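## Task

Every shelf spot is identified by a lot number printed on the shelf edge directly beneath it. Take foam blocks from the desk and place exactly one in each empty spot labelled 237, 372 and 774. The robot must not tip over or finish leaning. A block that stays put only because the robot is still holding or pressing it at the end does not count.

## Robot and tools

Robot: a simulated Hello Robot Stretch 4, one arm only. It has an omni-wheel base, a lift that rides up a mast, a telescoping arm that reaches forward, a three-joint wrist (yaw, pitch, roll) and a two-finger gripper. Cameras: head_camera, head_left_camera, head_right_camera (fixed on the head) and wrist_camera (on the gripper). The robot is about 1.6 m tall; the base rim lies within 0.23 m of the base origin. Loose objects may occasionally get a small nudge from outside.

Frames: the base frame sits on the floor under the base centre, x forward, y left, z up. hand_pose (a point between the open fingertips, link pinch) is reported in this frame and may be slightly wrong. The odometry frame is the base frame as it was when the scene began. Camera calibration lines give K, distortion and T_world_to_cam, where world means the base frame; the wrist camera's pose error grows with arm extension.

execute_actions(actions, cameras): actions is a list holding one action or nothing (nothing just returns state and pictures). An action may contain base, joints or both, plus optional pace and contact_limits; or it contains only end_of_arm. Motions in one action begin together and may finish at different times.
- base: exactly one relative command, measured from the base's last reported position. translate_m: drive straight, metres, -2 to 2, forward positive. strafe_m: slide sideways, metres, -2 to 2, left positive. rotate_rad: spin in place, radians, -3.2 to 3.2, counter-clockwise (left) positive.
- joints: absolute targets, by name, any subset. lift_m 0 to 1.2 (m); arm_m 0 to 0.55 (m extension); wrist_yaw_rad -1.134 to 4.276 (0 points forward, positive left, 3.14 stowed back, above 3.4 may hit the arm); wrist_pitch_rad -1.117 to 4.259 (0 level, 1.57 pointing down); wrist_roll_rad -1.117 to 4.259 (0 fingers level, positive turns clockwise viewed from behind); gripper_m -0.038 to 0.141 (fingertip gap in m; negative squeezes the tips together). Done tolerances: lift and arm 0.004, yaw and roll 0.02, pitch 0.05, gripper 0.004. Targets past a joint's range are clipped and reported; other bad values or unknown keys reject the whole call.
- pace: slow, default, fast or max. Base top speeds 0.1/0.3/0.4/0.6 m/s and 1/2/3/4 rad/s; with lift above 0.2 these shrink, to 0.3 m/s and 1 rad/s at full height.
- contact_limits: only arm_m, 0 (gentlest) to 0.75 (firmest), default 0.5; the arm stops when it pushes harder.
- end_of_arm: "enable_torque" re-powers wrist or gripper motors that shut off.
Any part not named in an action can still be driving toward its earlier target. One action lasts at most 15 s. cameras: list of names or "all"; omitted or null gives all, [] gives none.

wait(seconds 0 to 10): commands nothing and returns the same report. zoom_image(camera, region [x0,y0,x1,y1] pixels, at most 504x504) magnifies the latest full image. read_manual gives only licence text. finished_scene(scene) ends the current scene irreversibly and reports success; the goal must hold with the robot idle.

Result lines: base_status and joint_status tell how each motion ended: done, off_target (stopped short, maybe still pushing), contact_stop_at_<key> (blocked; that part turns slack), limit_stop_at_<name> (own_body = self-collision guard; tilt = leaning over 6 degrees, lift, arm and wheels go slack until upright), time_out, torque_fault (wrist/gripper motor gave out and goes limp until enable_torque). on_its_own covers things not commanded this call; "held at" is a joint's target, not its position. A stop in one call cancels the remaining execute_actions, wait and finished_scene calls of that reply. lidar_m: 12 distances from base origin, 30 degree sectors, 1st straight ahead, going counter-clockwise (4th left, 7th behind, 10th right); "-" means nothing seen or closer than 0.25 m; table tops count, glass and thin legs may be missed. wrist_depth_mm: 7x7 grid of median depths, 100 to 2000 mm. base_odometry counts wheel turns, so slips look like motion; if turned_by_wheels and turned_by_imu differ by over about 0.1 rad, heading has that error. base_tilt in degrees (forward, right positive) with a fixed bias up to 1.5. motor_effort is percent of maximum with a peak in brackets; effort off its rest range suggests pushing or a load; wheel positive means turning right.

Grasping: command a gap smaller than the object; lower values grip harder and pull it toward the wrist. Gripper reading and done do not prove a hold; check gripper effort. If fingertips jam on a surface, raise the lift. To unfold at the start, send lift_m 0.4 with wrist_yaw_rad 0 together. Pitching up below -0.2 while rolled (below -0.4 or above 4) risks self-collision stops.

Avoid: driving or turning with over 1 kg held and arm_m above 0.2, especially fast; steady pushes with a high gripper or high contact limit; pressing the gripper into things with base or arm moves (torque faults); dropping, slamming or knocking objects; leaving a wheel on something low.

Each tool is called after ">>>" as a command line: name --argument value for each argument, lists and objects as JSON in quotes; but a table of rows of numbers goes row by row, as --pt "numbers of a row", without its own name.

## Session

>>> execute_actions --actions '[]'

Scene clock: 0.00 s.
base_odometry: x=+0.000 y=+0.000 heading=+0.000 (m, m, rad; odometry frame)
turned_by_wheels: +0.000 (rad since the last result)
turned_by_imu: +0.000 (rad since the last result)
base_tilt: forward=+0.3 right=+0.0 (deg)
lidar_m: 0.74 0.74 0.85 2.11 2.09 0.83 0.68 0.68 0.77 2.15 1.66 0.91
base_status: not commanded
joint_positions: lift_m=+0.184 arm_m=+0.001 wrist_yaw_rad=+3.177 wrist_pitch_rad=+0.017 wrist_roll_rad=+0.001 gripper_m=+0.057
joint_status: not commanded
motor_effort: lift_m=+18 arm_m=-1 wrist_yaw_rad=+1 wrist_pitch_rad=-8 wrist_roll_rad=-2 gripper_m=-2 wheel_0=+0 wheel_1=+0 wheel_2=+0 (%)
hand_pose: x=-0.1192 y=+0.0772 z=+0.3578 quat_wxyz=(-0.018, -0.009, +0.000, +1.000) (m; base frame)
wrist_depth_mm: - 139 205 1756 1808 1808 - / - 109 137 1025 1042 1863 1983 / - 110 136 1205 1281 1921 1983 / - 119 140 1661 1708 1808 1921 / 141 140 1618 1661 1708 1808 1983 / 216 1430 212 1618 210 1537 1464 / 213 991 946 160 931 946 991
pictures: head_camera, head_left_camera, head_right_camera, wrist_camera
Images, in order (width x height): head_camera 420x560, head_left_camera 420x672, head_right_camera 420x672, wrist_camera 616x392.

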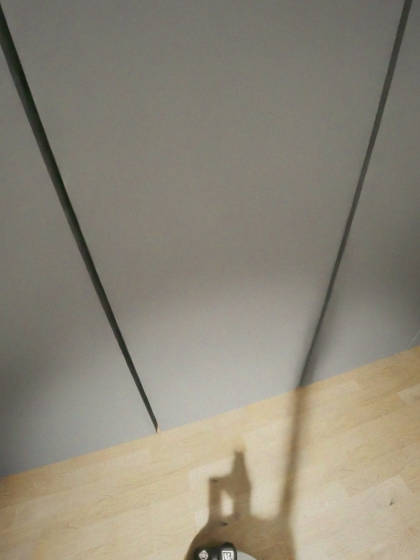

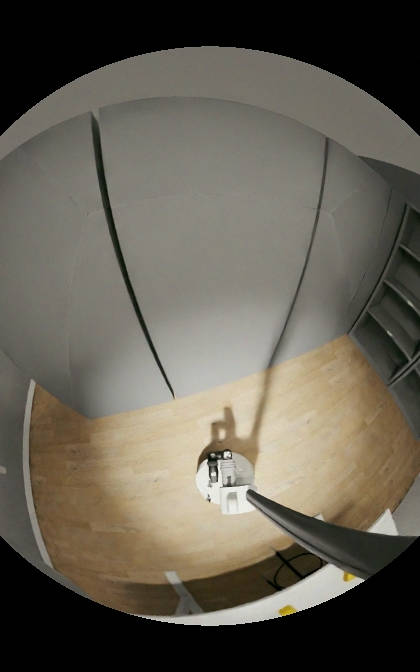

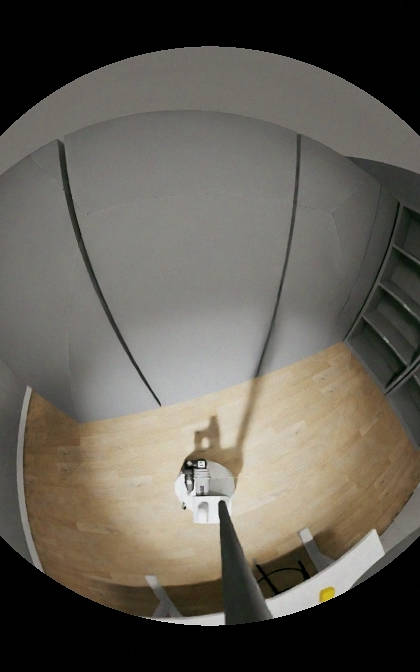

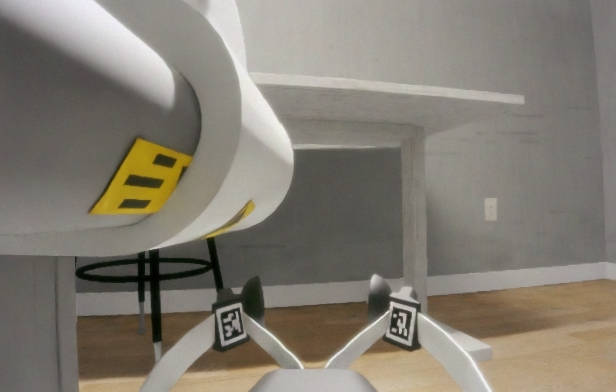

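>>> execute_actions --actions '[{"base":{"rotate_rad":-1.28},"joints":{"lift_m":0.8,"wrist_yaw_rad":0},"pace":"fast"}]'

Scene clock: 2.90 s.
base_odometry: x=+0.000 y=+0.000 heading=-1.280 (m, m, rad; odometry frame)
turned_by_wheels: -1.280 (rad since the last result)
turned_by_imu: -1.303 (rad since the last result)
base_tilt: forward=+0.0 right=-0.2 (deg)
lidar_m: 2.14 1.08 0.80 0.75 0.76 1.12 2.10 1.05 0.73 0.66 0.70 2.11
base_status: done
joint_positions: lift_m=+0.800 arm_m=+0.001 wrist_yaw_rad=+0.000 wrist_pitch_rad=+0.017 wrist_roll_rad=+0.001 gripper_m=+0.057
joint_status: all done
motor_effort: lift_m=+21(24) arm_m=+0(1) wrist_yaw_rad=-1(9) wrist_pitch_rad=-8(8) wrist_roll_rad=-2(3) gripper_m=-3(3) wheel_0=+0(6) wheel_1=+0(8) wheel_2=+0(7) (%)
hand_pose: x=+0.4606 y=-0.0873 z=+0.9731 quat_wxyz=(+1.000, +0.000, +0.009, +0.000) (m; base frame)
wrist_depth_mm: 1182 1708 - - - - - / 1205 1708 - - - - - / 1205 1708 - - - - - / 1182 1708 - - - - - / 1205 1708 - - - - - / 1182 1661 211 - 210 - - / 1160 1576 - 159 - - -
pictures: head_camera, head_left_camera, head_right_camera, wrist_camera
camera_calibration (this result's frames):
wrist_camera: T_world_to_cam=[[0.0330373, -0.999312, -0.0168394, -0.0804331], [0.0267061, 0.0177252, -0.999486, 1.02702], [0.999097, 0.0325706, 0.0272733, -0.263263], [0, 0, 0, 1]] pos_world=[0.238255, -0.0900072, 1.03231]
Images, in order (width x height): head_camera 420x560, head_left_camera 420x672, head_right_camera 420x672, wrist_camera 616x392.

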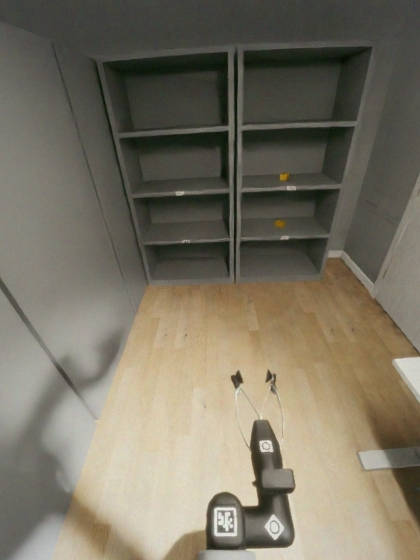

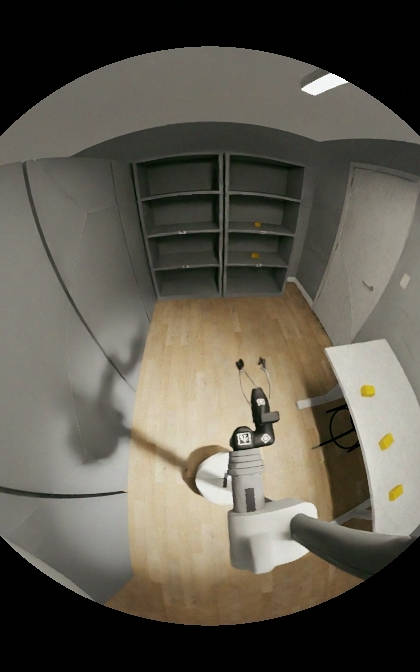

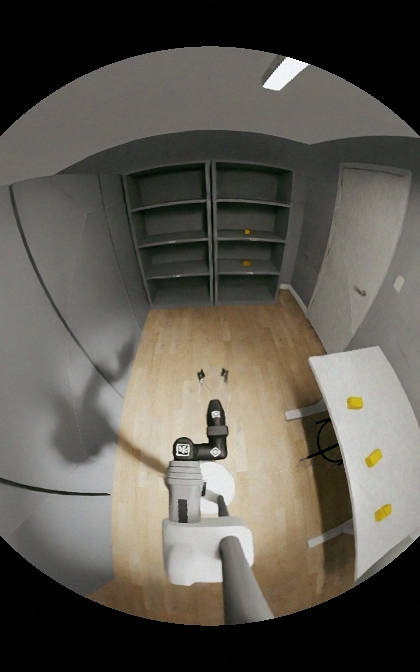

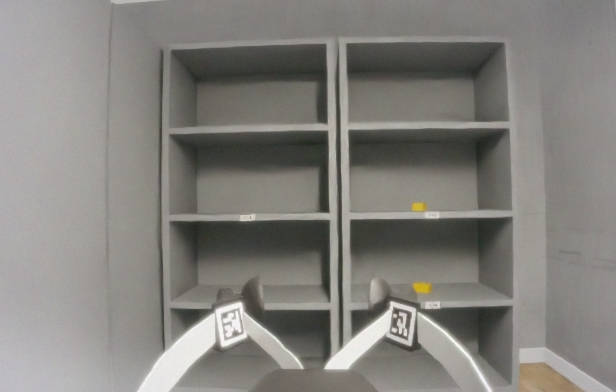

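>>> zoom_image --camera "head_camera" --region '[140,160,320,260]'

>>> execute_actions --actions '[{"base":{"rotate_rad":-1.55},"joints":{"lift_m":0.7,"gripper_m":0.13,"wrist_pitch_rad":0.3},"pace":"fast"}]'

Region (140, 160, 320, 260) of head_camera's 420x560 image, scaled by 2.800, with more detail than that image has.

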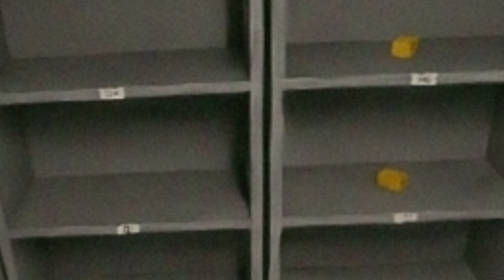

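Scene clock: 5.07 s.
base_odometry: x=+0.000 y=+0.000 heading=-2.830 (m, m, rad; odometry frame)
turned_by_wheels: -1.550 (rad since the last result)
turned_by_imu: -1.577 (rad since the last result)
base_tilt: forward=+0.1 right=-0.1 (deg)
lidar_m: 0.67 0.72 2.14 2.14 1.10 0.78 0.76 0.79 1.12 2.08 1.02 0.72
base_status: done
joint_positions: lift_m=+0.700 arm_m=+0.001 wrist_yaw_rad=+0.000 wrist_pitch_rad=+0.302 wrist_roll_rad=+0.001 gripper_m=+0.130
joint_status: all done
motor_effort: lift_m=+18(17) arm_m=+0(1) wrist_yaw_rad=+0(1) wrist_pitch_rad=-8(7) wrist_roll_rad=-3(2) gripper_m=+1(5) wheel_0=+0(7) wheel_1=-1(7) wheel_2=-2(5) (%)
hand_pose: x=+0.4476 y=-0.0874 z=+0.7924 quat_wxyz=(+0.989, +0.000, +0.151, +0.000) (m; base frame)
wrist_depth_mm: 1182 1205 1182 1182 1182 1138 1118 / 1255 1205 1205 1205 1205 1160 1160 / 1308 1281 1255 1229 1229 1229 1182 / 788 676 759 668 732 654 707 / 525 525 521 521 512 504 530 / 1430 946 683 1366 1397 1336 931 / 1308 976 1281 148 1281 1281 976
pictures: head_camera, head_left_camera, head_right_camera, wrist_camera
camera_calibration (this result's frames):
wrist_camera: T_world_to_cam=[[0.0264521, -0.999329, -0.025324, -0.0735275], [-0.255621, 0.0177287, -0.966615, 0.947047], [0.966415, 0.0320423, -0.25498, -0.0070233], [0, 0, 0, 1]] pos_world=[0.250817, -0.0900431, 0.911777]
Images, in order (width x height): head_camera 420x560, head_left_camera 420x672, head_right_camera 420x672, wrist_camera 616x392.

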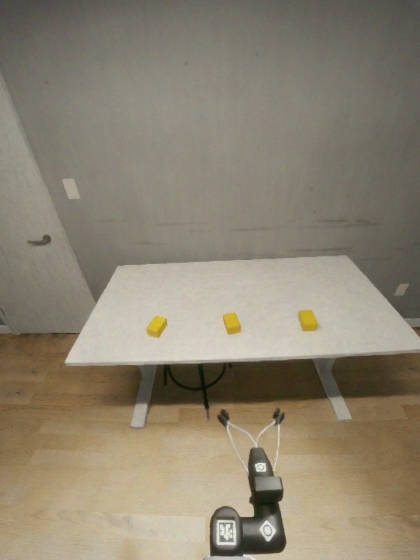

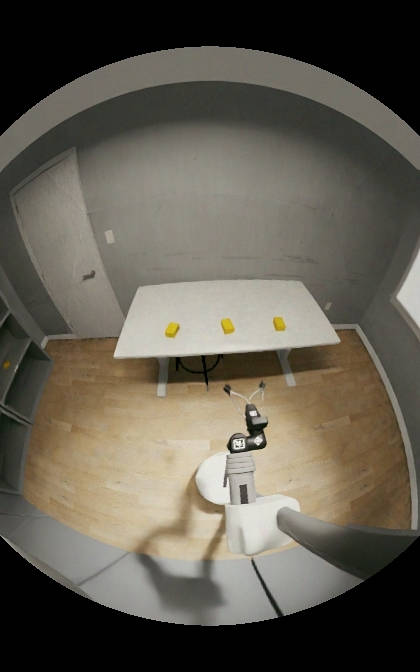

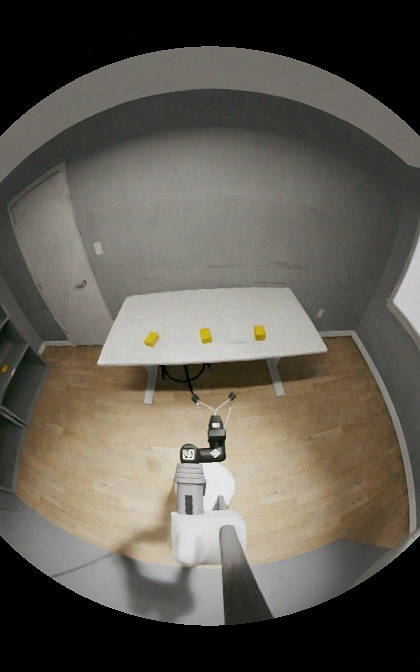

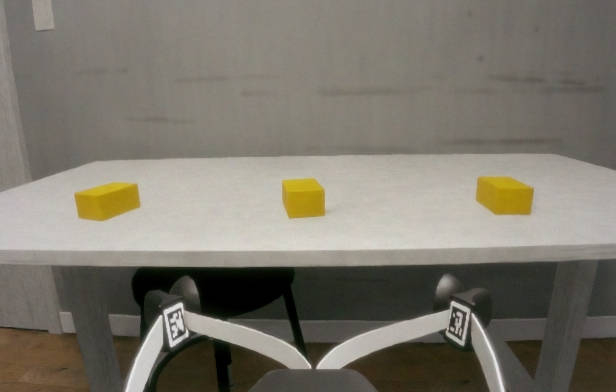

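>>> execute_actions --actions '[{"base":{"strafe_m":0.022},"joints":{"arm_m":0.32,"lift_m":0.69},"pace":"fast"}]' --cameras '["head_camera","wrist_camera"]'

Scene clock: 7.17 s.
base_odometry: x=+0.007 y=-0.021 heading=-2.830 (m, m, rad; odometry frame)
turned_by_wheels: +0.000 (rad since the last result)
turned_by_imu: -0.001 (rad since the last result)
base_tilt: forward=+0.2 right=+0.0 (deg)
lidar_m: 0.68 0.71 2.13 2.13 1.10 0.79 0.75 0.80 1.13 2.10 1.01 0.70
base_status: done
joint_positions: lift_m=+0.690 arm_m=+0.319 wrist_yaw_rad=+0.000 wrist_pitch_rad=+0.302 wrist_roll_rad=+0.001 gripper_m=+0.130
joint_status: all done
motor_effort: lift_m=+17(19) arm_m=+6(6) wrist_yaw_rad=+1(1) wrist_pitch_rad=-8(8) wrist_roll_rad=-2(2) gripper_m=+1(1) wheel_0=+2(7) wheel_1=+1(8) wheel_2=-1(0) (%)
hand_pose: x=+0.7653 y=-0.0874 z=+0.7825 quat_wxyz=(+0.989, +0.000, +0.151, +0.000) (m; base frame)
wrist_depth_mm: 904 891 891 866 866 854 842 / 931 917 904 904 891 878 866 / 960 960 960 946 946 917 878 / 732 723 707 699 683 676 668 / 459 459 455 364 445 439 427 / 332 319 317 298 327 287 317 / 264 260 262 149 258 250 256
pictures: head_camera, wrist_camera
camera_calibration (this result's frames):
wrist_camera: T_world_to_cam=[[0.0267272, -0.999322, -0.0253212, -0.0823197], [-0.255527, 0.0176589, -0.966641, 1.01867], [0.966432, 0.0323059, -0.254882, -0.316686], [0, 0, 0, 1]] pos_world=[0.568553, -0.0900216, 0.901885]
Images, in order (width x height): head_camera 420x560, wrist_camera 616x392.

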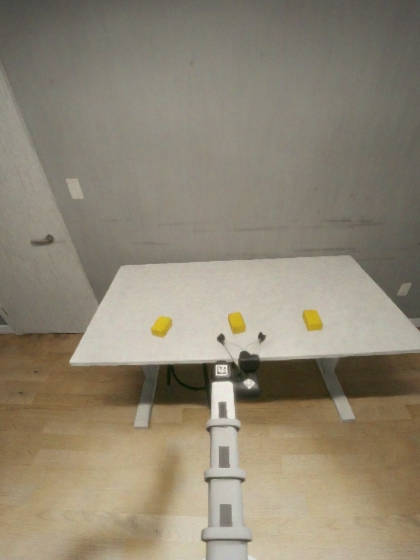

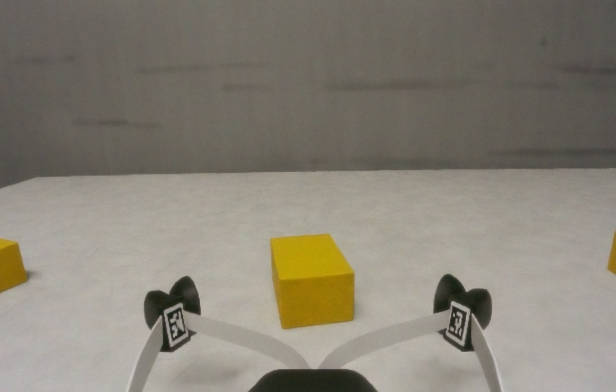

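>>> execute_actions --actions '[{"joints":{"arm_m":0.43,"lift_m":0.657},"pace":"fast"}]' --cameras '["wrist_camera"]'

>>> execute_actions --actions '[{"joints":{"gripper_m":0.02}}]' --cameras '["wrist_camera"]'

>>> execute_actions --actions '[{"joints":{"lift_m":0.7},"pace":"fast"}]' --cameras '["wrist_camera"]'

Scene clock: 8.87 s.
base_odometry: x=+0.007 y=-0.021 heading=-2.830 (m, m, rad; odometry frame)
turned_by_wheels: +0.000 (rad since the last result)
turned_by_imu: +0.000 (rad since the last result)
base_tilt: forward=+0.1 right=-0.1 (deg)
lidar_m: 0.68 0.71 2.14 2.13 1.08 0.81 0.74 0.77 1.09 2.10 1.03 0.70
base_status: not commanded
joint_positions: lift_m=+0.657 arm_m=+0.429 wrist_yaw_rad=+0.000 wrist_pitch_rad=+0.302 wrist_roll_rad=+0.001 gripper_m=+0.130
joint_status: all done
motor_effort: lift_m=+16(16) arm_m=+6(6) wrist_yaw_rad=+0(1) wrist_pitch_rad=-8(9) wrist_roll_rad=-2(2) gripper_m=+0(2) wheel_0=+2(2) wheel_1=+1(1) wheel_2=-1(2) (%)
hand_pose: x=+0.8753 y=-0.0874 z=+0.7495 quat_wxyz=(+0.989, +0.000, +0.151, +0.000) (m; base frame)
wrist_depth_mm: 788 788 768 768 759 768 741 / 820 820 809 798 788 768 759 / 866 854 842 831 809 809 788 / 603 591 580 569 554 554 539 / 375 373 370 256 362 357 349 / 270 258 213 189 266 235 258 / 216 213 213 148 206 206 211
pictures: wrist_camera
camera_calibration (this result's frames):
wrist_camera: T_world_to_cam=[[0.0267072, -0.999322, -0.0253233, -0.0860811], [-0.255604, 0.0176635, -0.96662, 1.01491], [0.966413, 0.0322885, -0.254959, -0.431321], [0, 0, 0, 1]] pos_world=[0.678548, -0.090023, 0.868885]
Images, in order (width x height): wrist_camera 616x392.

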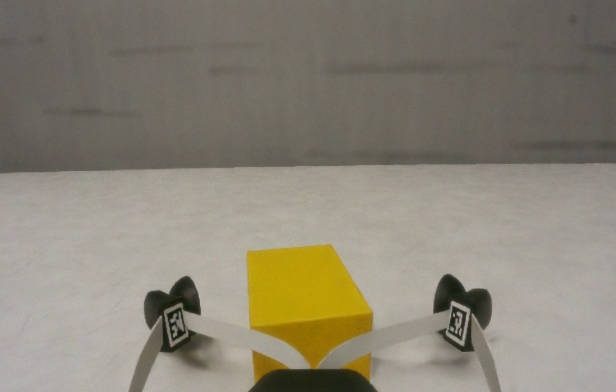

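Scene clock: 10.87 s.
base_odometry: x=+0.007 y=-0.021 heading=-2.830 (m, m, rad; odometry frame)
turned_by_wheels: +0.000 (rad since the last result)
turned_by_imu: +0.000 (rad since the last result)
base_tilt: forward=+0.1 right=+0.0 (deg)
lidar_m: 0.67 0.68 2.15 2.13 1.07 0.79 0.76 0.77 1.11 2.10 0.98 0.70
base_status: not commanded
joint_positions: lift_m=+0.657 arm_m=+0.429 wrist_yaw_rad=+0.000 wrist_pitch_rad=+0.302 wrist_roll_rad=+0.001 gripper_m=+0.020
joint_status: all done
motor_effort: lift_m=+16(16) arm_m=+6(6) wrist_yaw_rad=+0(0) wrist_pitch_rad=-8(8) wrist_roll_rad=-3(3) gripper_m=-18(18) wheel_0=+2(2) wheel_1=+1(1) wheel_2=-1(2) (%)
hand_pose: x=+0.8753 y=-0.0874 z=+0.7495 quat_wxyz=(+0.989, +0.000, +0.151, +0.000) (m; base frame)
wrist_depth_mm: 788 788 778 768 759 750 741 / 820 809 798 798 788 778 759 / 866 854 842 831 820 820 798 / 603 591 569 569 559 539 539 / 375 375 370 246 362 353 349 / 271 271 208 181 183 263 259 / 216 203 204 168 175 196 211
pictures: wrist_camera
camera_calibration (this result's frames):
wrist_camera: T_world_to_cam=[[0.0267058, -0.999322, -0.0253248, -0.0860791], [-0.255658, 0.0176635, -0.966606, 1.01493], [0.966398, 0.0322885, -0.255013, -0.431268], [0, 0, 0, 1]] pos_world=[0.67855, -0.090023, 0.86888]
Images, in order (width x height): wrist_camera 616x392.

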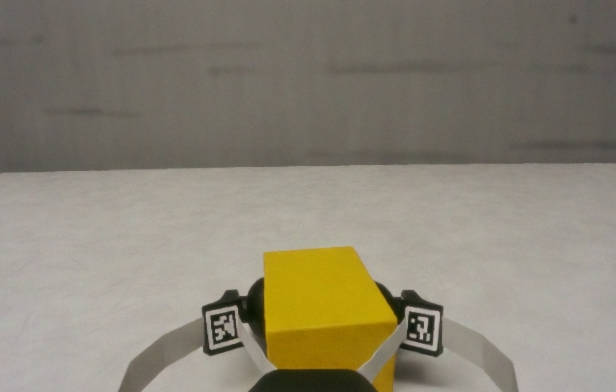

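Scene clock: 11.73 s.
base_odometry: x=+0.007 y=-0.021 heading=-2.830 (m, m, rad; odometry frame)
turned_by_wheels: +0.000 (rad since the last result)
turned_by_imu: +0.000 (rad since the last result)
base_tilt: forward=+0.2 right=-0.1 (deg)
lidar_m: 0.69 0.71 2.16 2.13 1.09 0.80 0.75 0.78 1.14 2.09 1.01 0.70
base_status: not commanded
joint_positions: lift_m=+0.700 arm_m=+0.429 wrist_yaw_rad=+0.000 wrist_pitch_rad=+0.303 wrist_roll_rad=+0.001 gripper_m=+0.020
joint_status: all done
motor_effort: lift_m=+21(21) arm_m=+6(6) wrist_yaw_rad=+0(0) wrist_pitch_rad=-9(9) wrist_roll_rad=-2(4) gripper_m=-21(19) wheel_0=+2(2) wheel_1=+1(1) wheel_2=-1(1) (%)
hand_pose: x=+0.8753 y=-0.0874 z=+0.7921 quat_wxyz=(+0.989, +0.000, +0.151, +0.000) (m; base frame)
wrist_depth_mm: 798 788 778 768 768 750 750 / 820 820 809 788 788 778 768 / 854 842 842 831 820 809 809 / 778 768 732 723 723 699 691 / 480 484 480 248 462 459 452 / 349 349 208 181 183 336 330 / 277 262 264 167 175 254 266
pictures: wrist_camera
camera_calibration (this result's frames):
wrist_camera: T_world_to_cam=[[0.0266995, -0.999322, -0.0253313, -0.0849893], [-0.255896, 0.0176635, -0.966543, 1.05625], [0.966336, 0.0322884, -0.255251, -0.420144], [0, 0, 0, 1]] pos_world=[0.678561, -0.090023, 0.91152]
Images, in order (width x height): wrist_camera 616x392.

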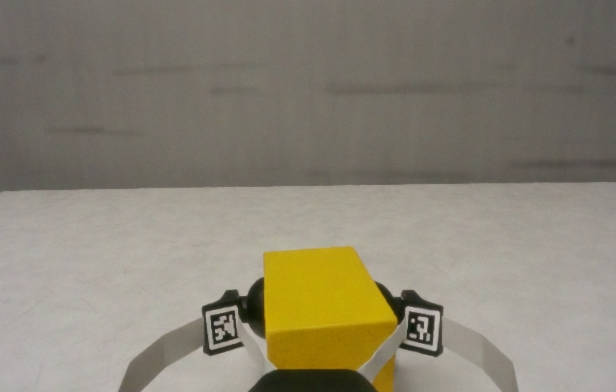

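>>> execute_actions --actions '[{"base":{"rotate_rad":1.545},"joints":{"lift_m":0.9,"arm_m":0},"pace":"fast"}]' --cameras '[]'

>>> execute_actions --actions '[{"base":{"translate_m":0.5},"pace":"max"}]' --cameras '["head_camera","wrist_camera"]'

>>> zoom_image --camera "head_camera" --region '[130,190,230,300]'

Scene clock: 14.10 s.
base_odometry: x=+0.007 y=-0.021 heading=-1.285 (m, m, rad; odometry frame)
turned_by_wheels: +1.545 (rad since the last result)
turned_by_imu: +1.571 (rad since the last result)
base_tilt: forward=+0.1 right=+0.0 (deg)
lidar_m: 2.11 1.08 0.79 0.75 0.79 1.09 2.11 1.03 0.71 0.67 0.70 2.10
base_status: done
joint_positions: lift_m=+0.900 arm_m=+0.002 wrist_yaw_rad=+0.000 wrist_pitch_rad=+0.303 wrist_roll_rad=+0.001 gripper_m=+0.020
joint_status: all done
joint sent to its limit — the command would take arm_m past its lower limit, so that joint was sent only as far as its limit.
motor_effort: lift_m=+20(20) arm_m=-6(7) wrist_yaw_rad=+1(4) wrist_pitch_rad=-9(9) wrist_roll_rad=-3(2) gripper_m=-18(20) wheel_0=-1(5) wheel_1=-1(6) wheel_2=+1(8) (%)
hand_pose: x=+0.4485 y=-0.0874 z=+0.9921 quat_wxyz=(+0.989, +0.000, +0.151, +0.000) (m; base frame)
wrist_depth_mm: 1205 1756 - - - 1983 - / 1205 1708 - - - - - / 1205 1708 - - - - - / 1229 1708 - - - - - / 1205 1708 - 246 - - - / 1182 1708 209 181 183 1983 1921 / 1160 1397 1537 167 175 1464 1537
pictures: none
No camera images: the call's "cameras" was empty. Leave "cameras" out to get every camera's image.

Scene clock: 16.93 s.
base_odometry: x=+0.148 y=-0.501 heading=-1.285 (m, m, rad; odometry frame)
turned_by_wheels: +0.000 (rad since the last result)
turned_by_imu: -0.002 (rad since the last result)
base_tilt: forward=+0.1 right=+0.0 (deg)
lidar_m: 1.63 1.12 0.80 0.76 0.79 1.11 2.63 1.03 0.70 0.66 1.52 1.68
base_status: done
joint_positions: lift_m=+0.900 arm_m=+0.002 wrist_yaw_rad=+0.000 wrist_pitch_rad=+0.303 wrist_roll_rad=+0.001 gripper_m=+0.020
joint_status: not commanded
motor_effort: lift_m=+20(20) arm_m=-6(6) wrist_yaw_rad=+1(0) wrist_pitch_rad=-9(9) wrist_roll_rad=-2(3) gripper_m=-18(18) wheel_0=-1(5) wheel_1=-1(5) wheel_2=-1(10) (%)
hand_pose: x=+0.4485 y=-0.0874 z=+0.9921 quat_wxyz=(+0.989, +0.000, +0.151, +0.000) (m; base frame)
wrist_depth_mm: 1182 1499 1661 1464 1708 1661 1464 / 1229 1618 1756 1756 1756 1708 1430 / 1205 1464 1921 1808 1863 1808 1464 / 1229 1618 1921 1921 1863 1863 1576 / 1229 1576 1708 247 1661 1921 1661 / 1205 1576 208 181 183 1863 1708 / 1182 1397 1537 168 175 1499 1537
pictures: head_camera, wrist_camera
camera_calibration (this result's frames):
wrist_camera: T_world_to_cam=[[0.0265376, -0.999327, -0.0253346, -0.0684959], [-0.255928, 0.017707, -0.966534, 1.14037], [0.966332, 0.0321333, -0.255285, 0.0433686], [0, 0, 0, 1]] pos_world=[0.251761, -0.0900358, 1.11154]
Images, in order (width x height): head_camera 420x560, wrist_camera 616x392.

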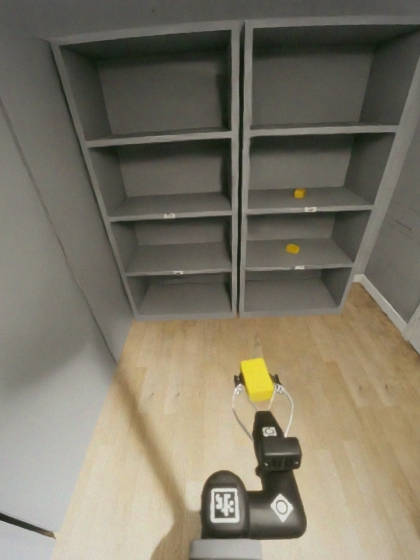

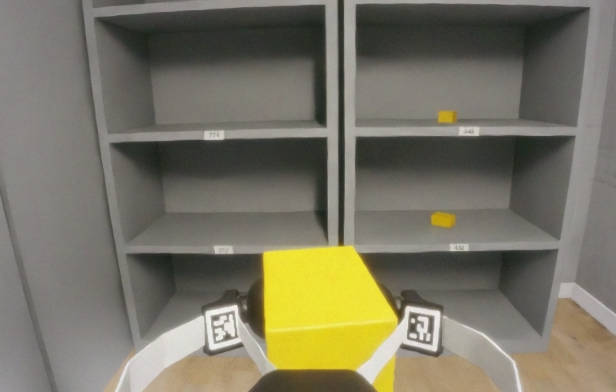

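Region (130, 190, 230, 300) of head_camera's 420x560 image, scaled by 4.582, with more detail than that image has; it fills the left 458 columns of this view, and the rest is white.

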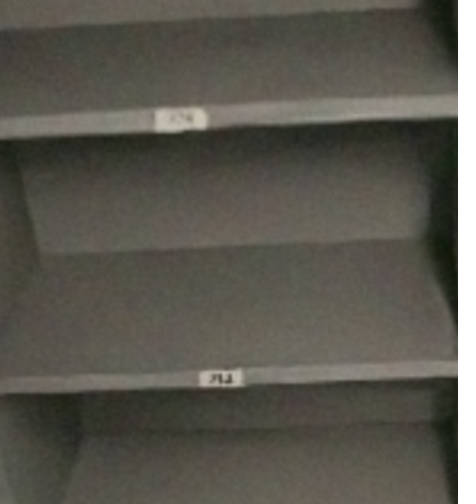

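>>> execute_actions --actions '[{"base":{"strafe_m":0.37},"pace":"max"}]' --cameras '[]'

>>> execute_actions --actions '[{"base":{"translate_m":0.82},"joints":{"lift_m":0.96,"arm_m":0.15},"pace":"max"}]' --cameras '["head_camera","wrist_camera"]'

Scene clock: 19.53 s.
base_odometry: x=+0.503 y=-0.397 heading=-1.285 (m, m, rad; odometry frame)
turned_by_wheels: +0.000 (rad since the last result)
turned_by_imu: -0.002 (rad since the last result)
base_tilt: forward=+0.1 right=-0.2 (deg)
lidar_m: 1.62 0.56 0.40 0.39 0.41 0.58 1.61 1.61 1.11 1.03 1.87 1.69
base_status: done
joint_positions: lift_m=+0.900 arm_m=+0.002 wrist_yaw_rad=+0.000 wrist_pitch_rad=+0.303 wrist_roll_rad=+0.001 gripper_m=+0.020
joint_status: not commanded
motor_effort: lift_m=+20(20) arm_m=-6(6) wrist_yaw_rad=+1(1) wrist_pitch_rad=-9(9) wrist_roll_rad=-1(3) gripper_m=-19(19) wheel_0=+2(9) wheel_1=+1(9) wheel_2=-1(0) (%)
hand_pose: x=+0.4485 y=-0.0874 z=+0.9921 quat_wxyz=(+0.989, +0.000, +0.151, +0.000) (m; base frame)
wrist_depth_mm: 691 1008 1499 1708 1618 1708 1661 / 699 1008 1661 1756 1756 1708 1708 / 707 1008 1499 1921 1661 1756 1756 / 715 991 1661 1921 1808 1921 1863 / 707 1008 1576 246 1537 1921 1808 / 691 991 209 181 182 1808 1808 / 699 798 1464 167 175 1499 1618
pictures: none
No camera images: the call's "cameras" was empty. Leave "cameras" out to get every camera's image.

Scene clock: 23.20 s.
base_odometry: x=+0.734 y=-1.183 heading=-1.286 (m, m, rad; odometry frame)
turned_by_wheels: +0.000 (rad since the last result)
turned_by_imu: -0.003 (rad since the last result)
base_tilt: forward=+0.1 right=-0.2 (deg)
lidar_m: 0.79 0.61 0.40 0.39 0.42 0.60 1.63 1.54 1.25 1.80 1.17 0.85
base_status: done
joint_positions: lift_m=+0.960 arm_m=+0.149 wrist_yaw_rad=+0.000 wrist_pitch_rad=+0.303 wrist_roll_rad=+0.001 gripper_m=+0.020
joint_status: all done
motor_effort: lift_m=+19(19) arm_m=+6(7) wrist_yaw_rad=+1(1) wrist_pitch_rad=-9(10) wrist_roll_rad=-3(2) gripper_m=-18(18) wheel_0=-2(4) wheel_1=-2(5) wheel_2=+0(9) (%)
hand_pose: x=+0.5953 y=-0.0874 z=+1.0522 quat_wxyz=(+0.989, +0.000, +0.151, +0.000) (m; base frame)
wrist_depth_mm: 615 820 831 820 820 809 591 / 627 842 866 854 831 820 597 / 634 878 891 891 866 854 580 / 591 723 707 699 676 661 549 / 496 496 488 247 473 466 462 / 621 878 209 181 182 809 597 / 615 723 878 167 175 699 597
pictures: head_camera, wrist_camera
camera_calibration (this result's frames):
wrist_camera: T_world_to_cam=[[0.0265963, -0.999325, -0.0253333, -0.07089], [-0.255884, 0.0176922, -0.966545, 1.23599], [0.966341, 0.032189, -0.255241, -0.083202], [0, 0, 0, 1]] pos_world=[0.398556, -0.0900312, 1.1716]
Images, in order (width x height): head_camera 420x560, wrist_camera 616x392.

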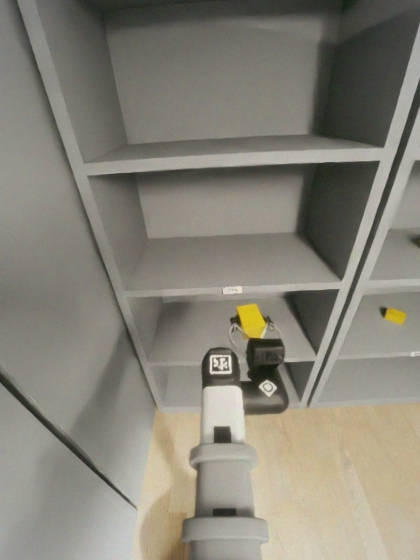

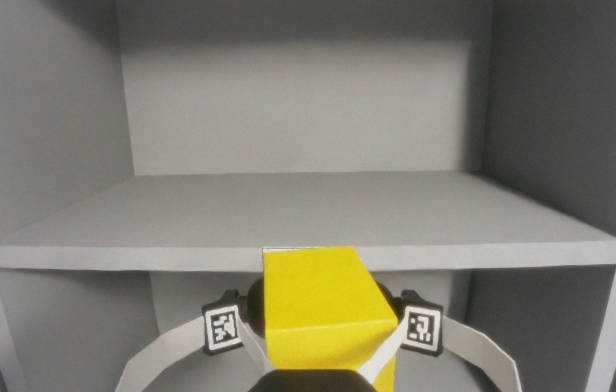

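>>> zoom_image --camera "head_camera" --region '[200,270,270,310]'

>>> execute_actions --actions '[{"base":{"strafe_m":0.03},"joints":{"arm_m":0.545,"lift_m":0.945},"pace":"fast"}]' --cameras '["head_camera","wrist_camera"]'

Region (200, 270, 270, 310) of head_camera's 420x560 image, scaled by 7.200, with more detail than that image has; it fills the top 288 rows of this view, and the rest is white.

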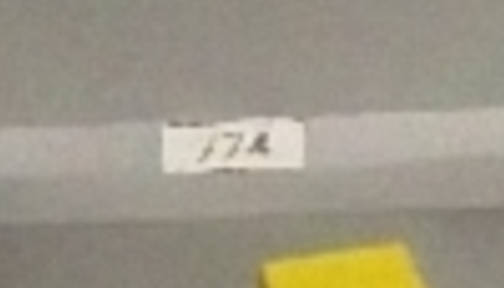

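Scene clock: 25.43 s.
base_odometry: x=+0.763 y=-1.175 heading=-1.286 (m, m, rad; odometry frame)
turned_by_wheels: +0.000 (rad since the last result)
turned_by_imu: -0.001 (rad since the last result)
base_tilt: forward=+0.0 right=-0.1 (deg)
lidar_m: 0.78 0.55 0.39 0.36 0.37 0.55 1.46 1.58 1.28 1.83 1.16 0.83
base_status: done
joint_positions: lift_m=+0.945 arm_m=+0.544 wrist_yaw_rad=+0.000 wrist_pitch_rad=+0.302 wrist_roll_rad=+0.001 gripper_m=+0.020
joint_status: all done
motor_effort: lift_m=+17(20) arm_m=+6(7) wrist_yaw_rad=+0(2) wrist_pitch_rad=-9(9) wrist_roll_rad=-2(2) gripper_m=-19(19) wheel_0=-1(9) wheel_1=-1(8) wheel_2=-1(0) (%)
hand_pose: x=+0.9903 y=-0.0874 z=+1.0374 quat_wxyz=(+0.989, +0.000, +0.151, +0.000) (m; base frame)
wrist_depth_mm: 462 455 459 455 455 449 445 / 480 477 477 469 462 459 462 / 500 496 492 488 484 480 484 / 521 517 512 508 508 500 496 / 415 418 413 246 404 397 389 / 301 304 208 180 183 293 287 / 240 227 228 167 175 220 230
pictures: head_camera, wrist_camera
camera_calibration (this result's frames):
wrist_camera: T_world_to_cam=[[0.0267571, -0.999321, -0.0253326, -0.081885], [-0.25586, 0.0176512, -0.966553, 1.32279], [0.966344, 0.0323438, -0.255214, -0.468703], [0, 0, 0, 1]] pos_world=[0.793568, -0.0900186, 1.15685]
Images, in order (width x height): head_camera 420x560, wrist_camera 616x392.

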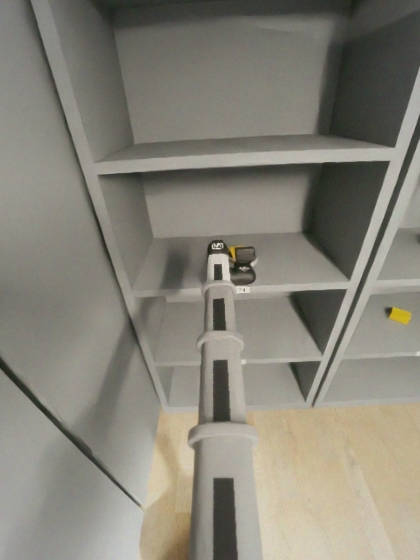

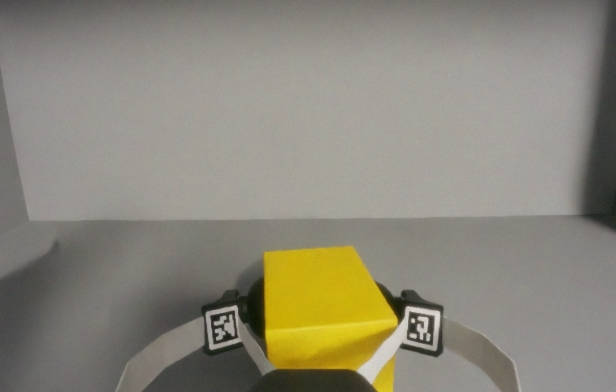

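>>> execute_actions --actions '[{"joints":{"lift_m":0.928}}]' --cameras '[]'

>>> execute_actions --actions '[{"joints":{"gripper_m":0.1}}]' --cameras '["wrist_camera"]'

>>> execute_actions --actions '[{"base":{"translate_m":-0.97},"joints":{"arm_m":0.0,"gripper_m":0.13},"pace":"max"}]' --cameras '["head_camera","wrist_camera"]'

>>> zoom_image --camera "wrist_camera" --region '[260,100,400,270]'

Scene clock: 29.60 s.
base_odometry: x=+0.763 y=-1.175 heading=-1.286 (m, m, rad; odometry frame)
turned_by_wheels: +0.000 (rad since the last result)
turned_by_imu: -0.001 (rad since the last result)
base_tilt: forward=+0.1 right=+0.0 (deg)
lidar_m: 0.77 0.53 0.38 0.36 0.38 0.52 1.49 1.60 1.23 1.83 1.16 0.83
base_status: not commanded
joint_positions: lift_m=+0.928 arm_m=+0.544 wrist_yaw_rad=+0.000 wrist_pitch_rad=+0.303 wrist_roll_rad=+0.001 gripper_m=+0.020
joint_status: all done
motor_effort: lift_m=+16(18) arm_m=+6(6) wrist_yaw_rad=+0(0) wrist_pitch_rad=-9(9) wrist_roll_rad=-2(1) gripper_m=-19(19) wheel_0=-1(1) wheel_1=-1(1) wheel_2=-1(1) (%)
hand_pose: x=+0.9903 y=-0.0874 z=+1.0205 quat_wxyz=(+0.989, +0.000, +0.151, +0.000) (m; base frame)
wrist_depth_mm: 466 459 462 452 449 449 445 / 477 480 473 469 466 462 466 / 500 496 492 488 488 484 480 / 517 517 504 504 500 492 492 / 373 373 370 246 362 353 349 / 271 272 209 181 182 262 259 / 216 204 204 168 175 197 211
pictures: none
No camera images: the call's "cameras" was empty. Leave "cameras" out to get every camera's image.

Scene clock: 31.23 s.
base_odometry: x=+0.763 y=-1.175 heading=-1.286 (m, m, rad; odometry frame)
turned_by_wheels: +0.000 (rad since the last result)
turned_by_imu: +0.000 (rad since the last result)
base_tilt: forward=+0.2 right=+0.0 (deg)
lidar_m: 0.79 0.55 0.37 0.37 0.39 0.56 1.51 1.56 1.27 1.82 1.20 0.85
base_status: not commanded
joint_positions: lift_m=+0.928 arm_m=+0.544 wrist_yaw_rad=+0.000 wrist_pitch_rad=+0.303 wrist_roll_rad=+0.001 gripper_m=+0.100
joint_status: all done
motor_effort: lift_m=+16(16) arm_m=+6(6) wrist_yaw_rad=+0(0) wrist_pitch_rad=-9(9) wrist_roll_rad=-2(2) gripper_m=-1(19) wheel_0=-1(1) wheel_1=-1(1) wheel_2=-1(1) (%)
hand_pose: x=+0.9903 y=-0.0874 z=+1.0205 quat_wxyz=(+0.989, +0.000, +0.151, +0.000) (m; base frame)
wrist_depth_mm: 462 459 459 455 452 449 442 / 480 477 477 477 466 466 462 / 500 492 492 488 488 484 477 / 521 512 512 500 504 496 492 / 377 373 370 256 362 353 349 / 271 272 214 188 195 250 258 / 216 212 214 153 201 202 212
pictures: wrist_camera
camera_calibration (this result's frames):
wrist_camera: T_world_to_cam=[[0.0267568, -0.999321, -0.025333, -0.0823143], [-0.255876, 0.0176511, -0.966548, 1.3064], [0.966339, 0.0323438, -0.25523, -0.473015], [0, 0, 0, 1]] pos_world=[0.793571, -0.0900186, 1.13988]
Images, in order (width x height): wrist_camera 616x392.

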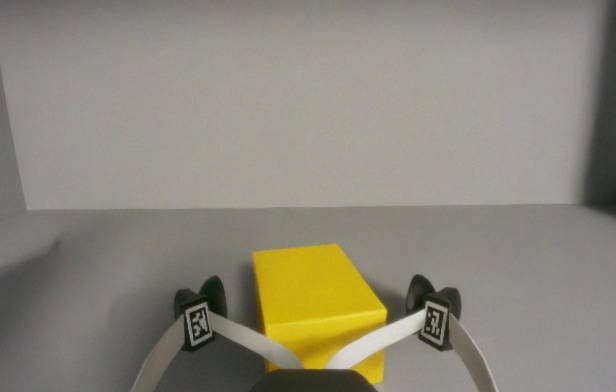

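Scene clock: 35.33 s.
base_odometry: x=+0.490 y=-0.244 heading=-1.286 (m, m, rad; odometry frame)
turned_by_wheels: +0.000 (rad since the last result)
turned_by_imu: +0.001 (rad since the last result)
base_tilt: forward=+0.2 right=-0.1 (deg)
lidar_m: 1.54 0.53 0.37 0.34 0.38 0.55 1.43 1.64 1.14 1.06 1.12 1.84
base_status: done
joint_positions: lift_m=+0.928 arm_m=+0.002 wrist_yaw_rad=+0.000 wrist_pitch_rad=+0.302 wrist_roll_rad=+0.001 gripper_m=+0.130
joint_status: all done
joint sent to its limit — the command would take arm_m past its lower limit, so that joint was sent only as far as its limit.
motor_effort: lift_m=+16(16) arm_m=-6(8) wrist_yaw_rad=+2(1) wrist_pitch_rad=-8(9) wrist_roll_rad=-3(3) gripper_m=+0(2) wheel_0=+0(6) wheel_1=-1(6) wheel_2=+1(11) (%)
hand_pose: x=+0.4485 y=-0.0875 z=+1.0205 quat_wxyz=(+0.989, +0.000, +0.151, +0.000) (m; base frame)
wrist_depth_mm: 654 931 1397 1756 1618 1537 1661 / 668 946 1576 1921 1921 1863 1863 / 654 946 1576 1921 1863 1921 1863 / 661 946 1618 - 1863 - 1921 / 654 960 1618 - 1708 - 1808 / 654 809 1576 1983 1863 1756 1808 / 640 809 1537 148 1618 1576 1576
pictures: head_camera, wrist_camera
camera_calibration (this result's frames):
wrist_camera: T_world_to_cam=[[0.0262712, -0.999334, -0.0253289, -0.0677389], [-0.255712, 0.0177766, -0.96659, 1.16775], [0.966396, 0.0318703, -0.255074, 0.0503517], [0, 0, 0, 1]] pos_world=[0.251727, -0.0900572, 1.13986]
Images, in order (width x height): head_camera 420x560, wrist_camera 616x392.

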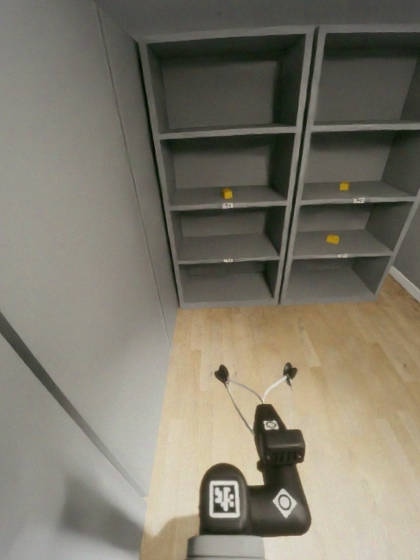

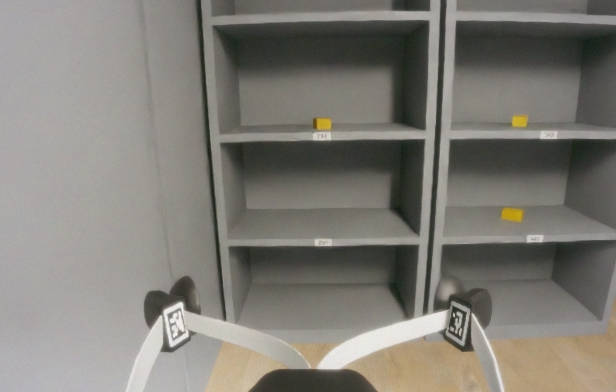

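Region (260, 100, 400, 270) of wrist_camera's 616x392 image, scaled by 2.965; it fills the left 415 columns of this view, and the rest is white.

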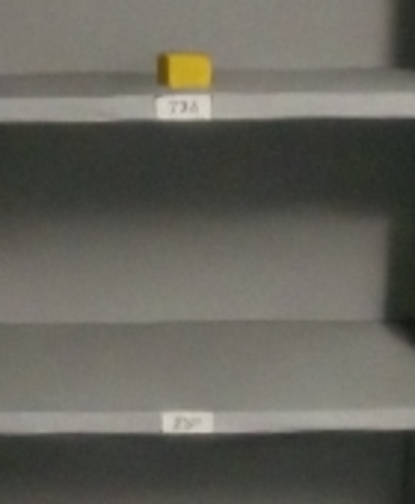

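>>> execute_actions --actions '[{"base":{"rotate_rad":-1.545},"joints":{"lift_m":0.69,"arm_m":0.2},"pace":"fast"}]' --cameras '[]'

>>> execute_actions --actions '[{"base":{"translate_m":0.33},"joints":{"arm_m":0.36},"pace":"max"}]' --cameras '["head_camera","wrist_camera"]'

Scene clock: 37.67 s.
base_odometry: x=+0.490 y=-0.244 heading=-2.831 (m, m, rad; odometry frame)
turned_by_wheels: -1.545 (rad since the last result)
turned_by_imu: -1.572 (rad since the last result)
base_tilt: forward=+0.1 right=-0.1 (deg)
lidar_m: 1.06 1.96 1.85 1.44 0.51 0.37 0.33 0.37 0.53 2.47 1.60 1.12
base_status: done
joint_positions: lift_m=+0.690 arm_m=+0.199 wrist_yaw_rad=+0.000 wrist_pitch_rad=+0.302 wrist_roll_rad=+0.001 gripper_m=+0.130
joint_status: all done
motor_effort: lift_m=+16(16) arm_m=+5(6) wrist_yaw_rad=+0(2) wrist_pitch_rad=-8(8) wrist_roll_rad=-3(3) gripper_m=-1(0) wheel_0=+1(6) wheel_1=+1(6) wheel_2=-1(9) (%)
hand_pose: x=+0.6454 y=-0.0874 z=+0.7825 quat_wxyz=(+0.989, +0.000, +0.151, +0.000) (m; base frame)
wrist_depth_mm: 1397 1366 1366 1366 1308 1336 1281 / 1430 1397 1397 1397 1397 1336 1336 / 1464 1499 1430 1430 1430 1366 1397 / 1537 1537 809 788 768 750 741 / 1618 1576 1576 1537 917 1537 1499 / 1661 1537 1118 1576 1537 1430 1537 / 1336 1308 1255 149 1205 1281 1255
pictures: none
No camera images: the call's "cameras" was empty. Leave "cameras" out to get every camera's image.

Scene clock: 39.90 s.
base_odometry: x=+0.176 y=-0.345 heading=-2.831 (m, m, rad; odometry frame)
turned_by_wheels: +0.000 (rad since the last result)
turned_by_imu: -0.002 (rad since the last result)
base_tilt: forward=+0.2 right=-0.1 (deg)
lidar_m: 0.74 0.77 1.85 1.78 0.99 0.73 0.69 0.71 1.00 2.47 1.10 0.79
base_status: done
joint_positions: lift_m=+0.690 arm_m=+0.359 wrist_yaw_rad=+0.000 wrist_pitch_rad=+0.302 wrist_roll_rad=+0.001 gripper_m=+0.130
joint_status: all done
motor_effort: lift_m=+17(17) arm_m=+5(5) wrist_yaw_rad=+0(1) wrist_pitch_rad=-8(8) wrist_roll_rad=-1(2) gripper_m=+0(1) wheel_0=-2(9) wheel_1=-1(4) wheel_2=-1(11) (%)
hand_pose: x=+0.8054 y=-0.0874 z=+0.7825 quat_wxyz=(+0.989, +0.000, +0.151, +0.000) (m; base frame)
wrist_depth_mm: 917 931 917 904 878 878 878 / 946 960 946 931 917 917 904 / 991 991 991 976 960 946 946 / 1025 809 707 699 683 676 661 / 459 459 455 362 442 436 427 / 332 317 315 315 327 287 315 / 265 260 263 148 257 251 254
pictures: head_camera, wrist_camera
camera_calibration (this result's frames):
wrist_camera: T_world_to_cam=[[0.026695, -0.999323, -0.0253249, -0.0833701], [-0.255571, 0.0176693, -0.966629, 1.0289], [0.966422, 0.0322764, -0.254926, -0.355346], [0, 0, 0, 1]] pos_world=[0.608595, -0.0900241, 0.901862]
Images, in order (width x height): head_camera 420x560, wrist_camera 616x392.

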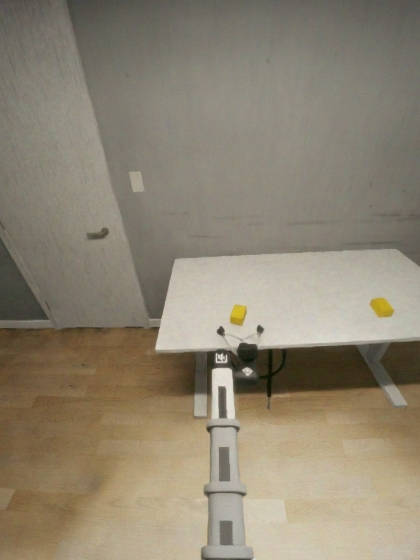

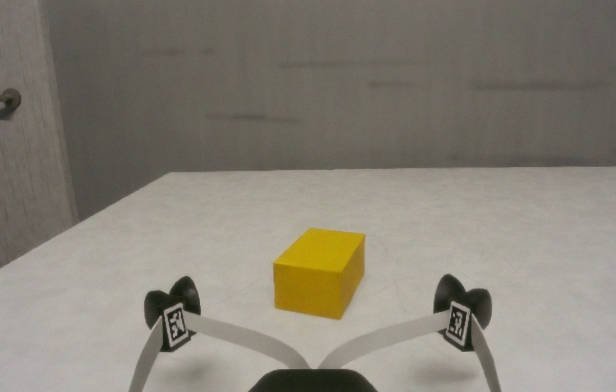

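>>> execute_actions --actions '[{"joints":{"arm_m":0.48,"lift_m":0.657},"pace":"fast"}]' --cameras '["wrist_camera"]'

>>> execute_actions --actions '[{"joints":{"gripper_m":0.02}}]' --cameras '["wrist_camera"]'

Scene clock: 41.30 s.
base_odometry: x=+0.176 y=-0.345 heading=-2.831 (m, m, rad; odometry frame)
turned_by_wheels: +0.000 (rad since the last result)
turned_by_imu: +0.000 (rad since the last result)
base_tilt: forward=+0.1 right=-0.1 (deg)
lidar_m: 0.75 0.78 1.83 1.78 1.00 0.72 0.70 0.72 1.01 2.46 1.10 0.77
base_status: not commanded
joint_positions: lift_m=+0.657 arm_m=+0.479 wrist_yaw_rad=+0.000 wrist_pitch_rad=+0.302 wrist_roll_rad=+0.001 gripper_m=+0.130
joint_status: all done
motor_effort: lift_m=+16(15) arm_m=+6(7) wrist_yaw_rad=+0(2) wrist_pitch_rad=-8(8) wrist_roll_rad=-2(2) gripper_m=+0(1) wheel_0=-2(2) wheel_1=-1(1) wheel_2=-1(1) (%)
hand_pose: x=+0.9253 y=-0.0874 z=+0.7495 quat_wxyz=(+0.989, +0.000, +0.151, +0.000) (m; base frame)
wrist_depth_mm: 798 809 798 778 778 778 768 / 831 831 831 820 820 798 788 / 866 878 854 842 842 820 809 / 878 591 580 564 554 544 539 / 375 373 368 255 359 355 349 / 268 258 211 189 225 235 258 / 215 212 208 149 209 206 211
pictures: wrist_camera
camera_calibration (this result's frames):
wrist_camera: T_world_to_cam=[[0.026704, -0.999322, -0.0253266, -0.0874119], [-0.255638, 0.0176664, -0.966611, 1.02771], [0.966404, 0.0322869, -0.254993, -0.479618], [0, 0, 0, 1]] pos_world=[0.728561, -0.0900233, 0.868883]
Images, in order (width x height): wrist_camera 616x392.

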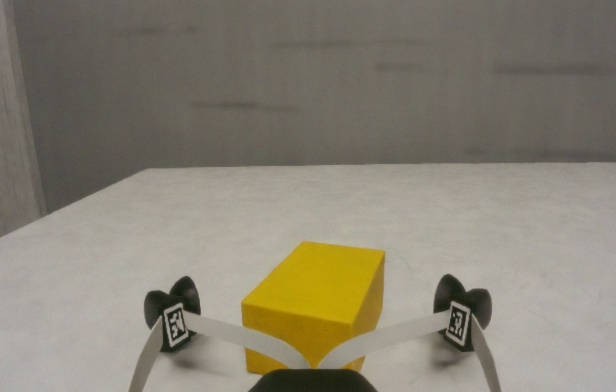

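Scene clock: 43.30 s.
base_odometry: x=+0.176 y=-0.345 heading=-2.831 (m, m, rad; odometry frame)
turned_by_wheels: +0.000 (rad since the last result)
turned_by_imu: +0.000 (rad since the last result)
base_tilt: forward=+0.1 right=-0.1 (deg)
lidar_m: 0.72 0.78 1.84 1.77 0.98 0.70 0.69 0.71 1.01 2.45 1.10 0.77
base_status: not commanded
joint_positions: lift_m=+0.657 arm_m=+0.479 wrist_yaw_rad=+0.000 wrist_pitch_rad=+0.302 wrist_roll_rad=+0.001 gripper_m=+0.020
joint_status: all done
motor_effort: lift_m=+16(16) arm_m=+6(6) wrist_yaw_rad=+0(0) wrist_pitch_rad=-8(8) wrist_roll_rad=-3(2) gripper_m=-19(19) wheel_0=-2(2) wheel_1=-1(1) wheel_2=-1(1) (%)
hand_pose: x=+0.9253 y=-0.0874 z=+0.7495 quat_wxyz=(+0.989, +0.000, +0.151, +0.000) (m; base frame)
wrist_depth_mm: 809 809 798 798 778 768 768 / 831 842 831 809 809 798 788 / 878 854 854 854 842 820 820 / 891 580 574 574 554 544 539 / 373 373 373 247 359 353 349 / 270 272 192 181 194 262 257 / 216 203 185 173 202 197 211
pictures: wrist_camera
camera_calibration (this result's frames):
wrist_camera: T_world_to_cam=[[0.0267018, -0.999322, -0.0253291, -0.0874084], [-0.255729, 0.0176663, -0.966587, 1.02775], [0.96638, 0.0322869, -0.255084, -0.479527], [0, 0, 0, 1]] pos_world=[0.728564, -0.0900233, 0.868875]
Images, in order (width x height): wrist_camera 616x392.

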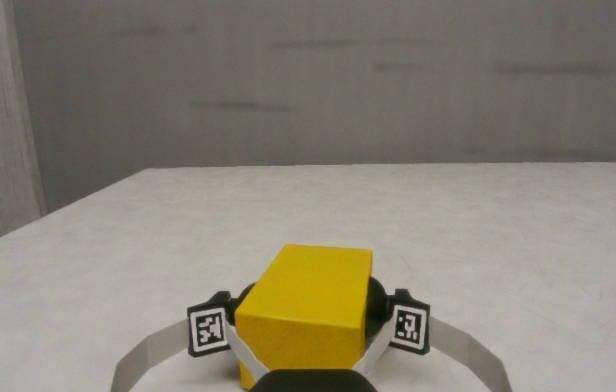

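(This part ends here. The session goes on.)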